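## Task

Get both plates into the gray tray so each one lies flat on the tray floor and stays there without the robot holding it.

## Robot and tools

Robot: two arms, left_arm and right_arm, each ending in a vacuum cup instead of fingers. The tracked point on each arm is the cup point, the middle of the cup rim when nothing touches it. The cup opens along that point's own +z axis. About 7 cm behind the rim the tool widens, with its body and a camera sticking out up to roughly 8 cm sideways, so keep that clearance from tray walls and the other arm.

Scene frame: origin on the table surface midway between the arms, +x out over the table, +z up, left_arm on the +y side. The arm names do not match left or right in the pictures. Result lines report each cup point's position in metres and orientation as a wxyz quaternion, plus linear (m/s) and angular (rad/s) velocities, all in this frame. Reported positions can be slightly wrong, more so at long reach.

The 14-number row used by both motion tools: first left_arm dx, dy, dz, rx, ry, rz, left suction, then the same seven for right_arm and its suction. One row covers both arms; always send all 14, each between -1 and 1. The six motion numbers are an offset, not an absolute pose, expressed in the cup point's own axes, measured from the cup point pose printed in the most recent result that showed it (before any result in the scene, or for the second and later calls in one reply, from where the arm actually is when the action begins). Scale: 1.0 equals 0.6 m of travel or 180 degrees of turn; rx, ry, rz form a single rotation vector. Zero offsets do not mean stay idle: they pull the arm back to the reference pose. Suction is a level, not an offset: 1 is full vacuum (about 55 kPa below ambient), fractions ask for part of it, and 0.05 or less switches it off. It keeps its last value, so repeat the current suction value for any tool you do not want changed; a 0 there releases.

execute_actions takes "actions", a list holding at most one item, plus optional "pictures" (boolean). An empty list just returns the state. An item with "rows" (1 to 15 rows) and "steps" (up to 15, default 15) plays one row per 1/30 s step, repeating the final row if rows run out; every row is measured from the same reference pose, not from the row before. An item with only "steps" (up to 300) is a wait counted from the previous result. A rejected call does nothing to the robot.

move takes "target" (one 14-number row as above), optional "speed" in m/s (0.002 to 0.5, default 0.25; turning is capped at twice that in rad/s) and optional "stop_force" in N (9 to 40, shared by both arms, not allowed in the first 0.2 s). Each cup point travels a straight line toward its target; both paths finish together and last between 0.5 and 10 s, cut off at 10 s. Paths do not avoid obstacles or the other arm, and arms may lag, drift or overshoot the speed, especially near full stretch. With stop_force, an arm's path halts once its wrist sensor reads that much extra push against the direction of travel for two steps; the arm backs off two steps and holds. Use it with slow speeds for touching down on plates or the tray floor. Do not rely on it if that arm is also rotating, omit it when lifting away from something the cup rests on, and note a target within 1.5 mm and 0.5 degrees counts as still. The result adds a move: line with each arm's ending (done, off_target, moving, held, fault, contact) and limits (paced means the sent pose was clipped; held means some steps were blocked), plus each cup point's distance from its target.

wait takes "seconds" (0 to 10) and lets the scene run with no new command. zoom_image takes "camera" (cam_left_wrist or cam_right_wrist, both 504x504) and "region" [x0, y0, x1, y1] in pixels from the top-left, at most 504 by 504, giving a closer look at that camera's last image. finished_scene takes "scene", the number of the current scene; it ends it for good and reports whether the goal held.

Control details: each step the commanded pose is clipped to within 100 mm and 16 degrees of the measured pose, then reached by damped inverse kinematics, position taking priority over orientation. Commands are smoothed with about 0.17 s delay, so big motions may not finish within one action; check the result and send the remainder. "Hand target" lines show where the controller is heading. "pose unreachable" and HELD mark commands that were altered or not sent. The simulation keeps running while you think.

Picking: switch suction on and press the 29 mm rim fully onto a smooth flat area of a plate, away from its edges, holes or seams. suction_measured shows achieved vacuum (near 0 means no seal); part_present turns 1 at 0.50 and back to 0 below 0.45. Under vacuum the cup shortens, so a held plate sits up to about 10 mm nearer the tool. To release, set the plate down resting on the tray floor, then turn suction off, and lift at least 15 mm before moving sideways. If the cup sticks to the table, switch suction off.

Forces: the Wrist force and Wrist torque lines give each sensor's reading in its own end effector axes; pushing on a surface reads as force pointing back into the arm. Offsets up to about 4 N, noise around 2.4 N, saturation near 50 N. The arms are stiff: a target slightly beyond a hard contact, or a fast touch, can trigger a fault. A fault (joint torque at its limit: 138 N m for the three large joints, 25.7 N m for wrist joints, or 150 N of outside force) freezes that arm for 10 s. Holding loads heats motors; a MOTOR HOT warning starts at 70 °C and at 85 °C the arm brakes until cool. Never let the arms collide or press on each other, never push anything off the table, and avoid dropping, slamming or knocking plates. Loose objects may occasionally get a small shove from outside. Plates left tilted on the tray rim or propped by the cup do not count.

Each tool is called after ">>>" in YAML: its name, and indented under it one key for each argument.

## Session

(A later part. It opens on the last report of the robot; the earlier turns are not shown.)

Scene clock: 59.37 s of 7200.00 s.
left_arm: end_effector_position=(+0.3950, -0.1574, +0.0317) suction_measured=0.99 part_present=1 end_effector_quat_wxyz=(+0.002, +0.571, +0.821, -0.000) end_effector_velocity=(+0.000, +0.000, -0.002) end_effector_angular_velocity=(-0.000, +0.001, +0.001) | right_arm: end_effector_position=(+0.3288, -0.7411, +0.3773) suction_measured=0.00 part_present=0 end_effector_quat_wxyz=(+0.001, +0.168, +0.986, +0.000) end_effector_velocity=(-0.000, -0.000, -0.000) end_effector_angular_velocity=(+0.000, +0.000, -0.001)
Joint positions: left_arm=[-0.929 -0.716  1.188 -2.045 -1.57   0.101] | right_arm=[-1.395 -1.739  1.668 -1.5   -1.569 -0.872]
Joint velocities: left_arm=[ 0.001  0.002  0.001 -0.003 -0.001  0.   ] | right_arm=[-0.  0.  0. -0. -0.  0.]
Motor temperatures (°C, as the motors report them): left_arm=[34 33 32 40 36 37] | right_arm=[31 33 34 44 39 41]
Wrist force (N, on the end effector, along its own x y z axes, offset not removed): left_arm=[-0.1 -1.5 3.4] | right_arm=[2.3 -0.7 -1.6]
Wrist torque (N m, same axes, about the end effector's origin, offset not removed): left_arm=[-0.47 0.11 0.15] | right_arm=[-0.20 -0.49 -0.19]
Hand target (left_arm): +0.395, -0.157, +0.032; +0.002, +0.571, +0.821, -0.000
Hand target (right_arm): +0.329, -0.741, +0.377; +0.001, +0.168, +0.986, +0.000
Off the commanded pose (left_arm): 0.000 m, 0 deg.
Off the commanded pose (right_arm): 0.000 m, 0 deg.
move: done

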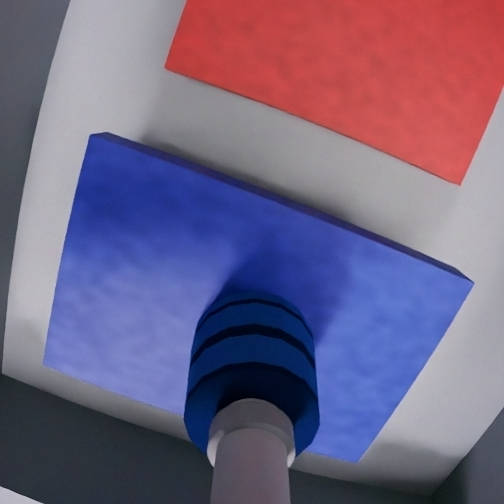

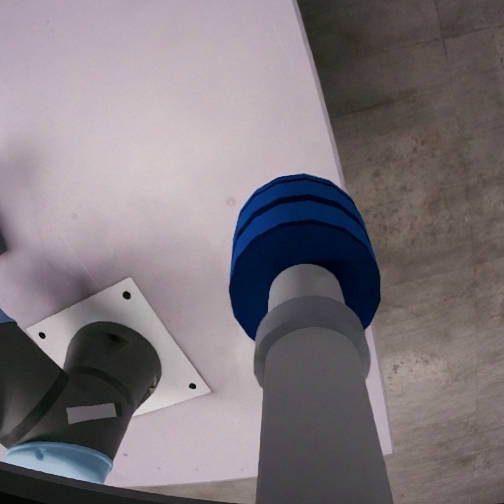

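>>> move:
  target: [0,0,0.06,0,0,0,1,0,0,0,0,0,0,0]
  speed: 0.007
  stop_force: 10

>>> execute_actions:
  actions:
    - {"rows":[[0,0,-0.003,0,0,0,0,0,0,0,0,0,0,0]],"steps":10}
  pictures: false

>>> move:
  target: [0,0,-0.15,0,0,0,0,0,0,0,0,0,0,0]
  speed: 0.15

>>> finished_scene:
  scene: 2

Scene clock: 69.97 s of 7200.00 s.
left_arm: end_effector_position=(+0.3950, -0.1575, +0.0053) suction_measured=0.99 part_present=1 end_effector_quat_wxyz=(+0.001, +0.571, +0.821, -0.000) end_effector_velocity=(+0.001, +0.002, +0.001) end_effector_angular_velocity=(+0.003, +0.001, +0.002) | right_arm: end_effector_position=(+0.3288, -0.7411, +0.3773) suction_measured=0.00 part_present=0 end_effector_quat_wxyz=(+0.001, +0.168, +0.986, +0.000) end_effector_velocity=(-0.000, -0.000, +0.000) end_effector_angular_velocity=(-0.000, -0.000, -0.001)
Joint positions: left_arm=[-0.929 -0.685  1.203 -2.092 -1.57   0.101] | right_arm=[-1.395 -1.739  1.668 -1.5   -1.569 -0.872]
Joint velocities: left_arm=[ 0.002 -0.002  0.     0.005  0.    -0.   ] | right_arm=[-0.001 -0.001  0.    -0.    -0.     0.   ]
Motor temperatures (°C, as the motors report them): left_arm=[34 33 32 40 36 37] | right_arm=[31 33 34 44 39 41]
Wrist force (N, on the end effector, along its own x y z axes, offset not removed): left_arm=[-0.3 1.7 -16.6] | right_arm=[3.9 -0.4 1.3]
Wrist torque (N m, same axes, about the end effector's origin, offset not removed): left_arm=[0.17 0.19 0.23] | right_arm=[-0.17 -0.77 -0.27]
Hand target (left_arm): +0.395, -0.157, +0.006; +0.002, +0.571, +0.821, -0.000
Hand target (right_arm): +0.329, -0.741, +0.377; +0.001, +0.168, +0.986, +0.000
Off the commanded pose (left_arm): 0.010 m, 0 deg.
Off the commanded pose (right_arm): 0.000 m, 0 deg.
move: contact (left_arm)

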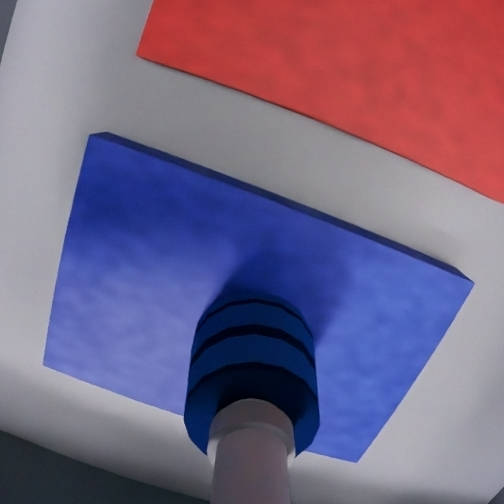

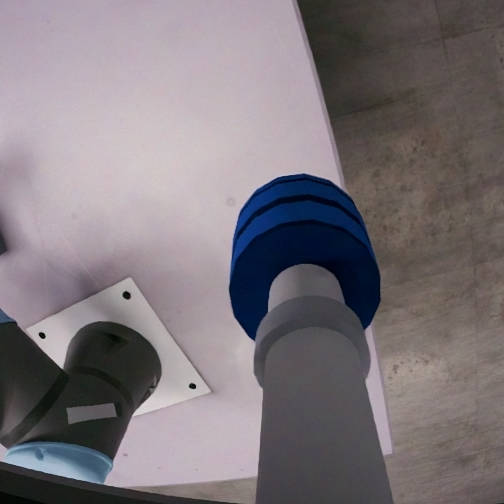

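Scene clock: 70.30 s of 7200.00 s.
left_arm: end_effector_position=(+0.3950, -0.1574, +0.0069) suction_measured=0.00 part_present=0 end_effector_quat_wxyz=(+0.001, +0.571, +0.821, -0.000) end_effector_velocity=(-0.001, -0.001, +0.002) end_effector_angular_velocity=(-0.001, -0.001, -0.002) | right_arm: end_effector_position=(+0.3288, -0.7411, +0.3773) suction_measured=0.00 part_present=0 end_effector_quat_wxyz=(+0.001, +0.168, +0.986, +0.000) end_effector_velocity=(-0.000, +0.000, -0.000) end_effector_angular_velocity=(+0.000, -0.000, +0.000)
Joint positions: left_arm=[-0.929 -0.687  1.202 -2.089 -1.57   0.101] | right_arm=[-1.395 -1.739  1.668 -1.5   -1.569 -0.872]
Joint velocities: left_arm=[-0.002 -0.002 -0.001  0.002  0.001 -0.   ] | right_arm=[-0. -0.  0.  0.  0. -0.]
Motor temperatures (°C, as the motors report them): left_arm=[34 33 32 40 36 37] | right_arm=[31 33 34 44 39 41]
Wrist force (N, on the end effector, along its own x y z axes, offset not removed): left_arm=[2.0 0.8 -5.6] | right_arm=[1.4 0.0 -0.5]
Wrist torque (N m, same axes, about the end effector's origin, offset not removed): left_arm=[-0.02 -0.20 -0.08] | right_arm=[-0.09 -0.36 -0.15]
Hand target (left_arm): +0.395, -0.157, +0.007; +0.001, +0.571, +0.821, -0.000
Hand target (right_arm): +0.329, -0.741, +0.377; +0.001, +0.168, +0.986, +0.000
Off the commanded pose (left_arm): 0.000 m, 0 deg.
Off the commanded pose (right_arm): 0.000 m, 0 deg.
Steps of this call (steps 1 to 10: all 10 steps of this action). Readings (end_effector_position | what the end effector reports):
1: left_arm (+0.3950, -0.1574, +0.0054) | right_arm (+0.3288, -0.7411, +0.3773) | left_arm suction_measured=0.04 part_present=0 | right_arm suction_measured=0.00 part_present=0
2: left_arm (+0.3950, -0.1574, +0.0056) | right_arm (+0.3288, -0.7411, +0.3773) | left_arm suction_measured=0.00 part_present=0 | right_arm suction_measured=0.00 part_present=0
4: left_arm (+0.3949, -0.1573, +0.0061) | right_arm (+0.3288, -0.7411, +0.3773) | left_arm suction_measured=0.00 part_present=0 | right_arm suction_measured=0.00 part_present=0
8: left_arm (+0.3950, -0.1574, +0.0067) | right_arm (+0.3288, -0.7411, +0.3773) | left_arm suction_measured=0.00 part_present=0 | right_arm suction_measured=0.00 part_present=0
10: the state above

Scene clock: 71.63 s of 7200.00 s.
left_arm: end_effector_position=(+0.3949, -0.1573, +0.0969) suction_measured=0.00 part_present=0 end_effector_quat_wxyz=(+0.001, +0.571, +0.821, -0.000) end_effector_velocity=(-0.000, -0.000, +0.002) end_effector_angular_velocity=(+0.000, -0.000, -0.000) | right_arm: end_effector_position=(+0.3288, -0.7411, +0.3773) suction_measured=0.00 part_present=0 end_effector_quat_wxyz=(+0.001, +0.168, +0.986, +0.000) end_effector_velocity=(+0.000, +0.000, -0.000) end_effector_angular_velocity=(+0.001, +0.000, +0.001)
Joint positions: left_arm=[-0.929 -0.784  1.131 -1.922 -1.57   0.101] | right_arm=[-1.395 -1.739  1.668 -1.5   -1.569 -0.872]
Joint velocities: left_arm=[-0.    -0.001 -0.002  0.004  0.    -0.   ] | right_arm=[ 0.001  0.001  0.    -0.    -0.    -0.   ]
Motor temperatures (°C, as the motors report them): left_arm=[34 33 32 40 36 37] | right_arm=[31 33 34 44 39 41]
Wrist force (N, on the end effector, along its own x y z axes, offset not removed): left_arm=[0.8 -1.0 -1.1] | right_arm=[3.5 0.5 -0.9]
Wrist torque (N m, same axes, about the end effector's origin, offset not removed): left_arm=[-0.22 0.03 0.06] | right_arm=[-0.03 -0.63 -0.28]
Hand target (left_arm): +0.395, -0.157, +0.097; +0.001, +0.571, +0.821, -0.000
Hand target (right_arm): +0.329, -0.741, +0.377; +0.001, +0.168, +0.986, +0.000
Off the commanded pose (left_arm): 0.000 m, 0 deg.
Off the commanded pose (right_arm): 0.000 m, 0 deg.
move: done

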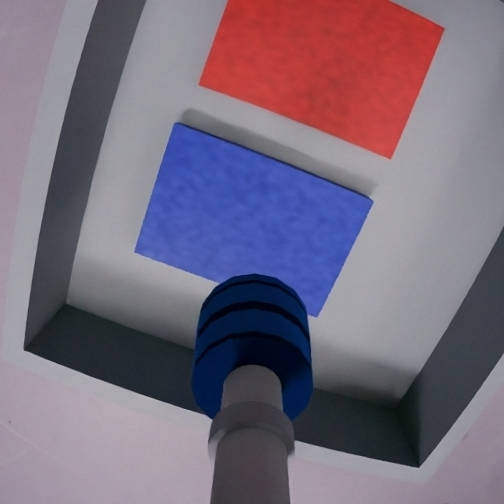

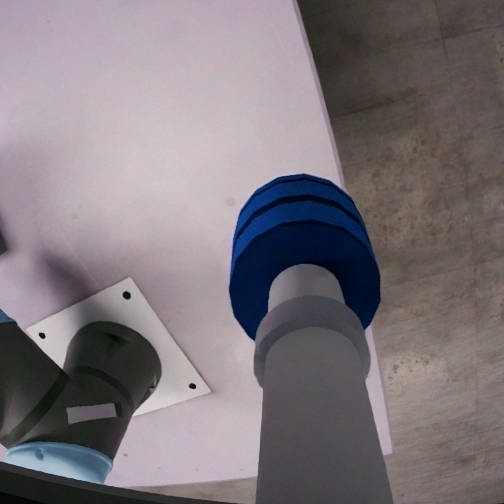

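The scene is finished: the task was done.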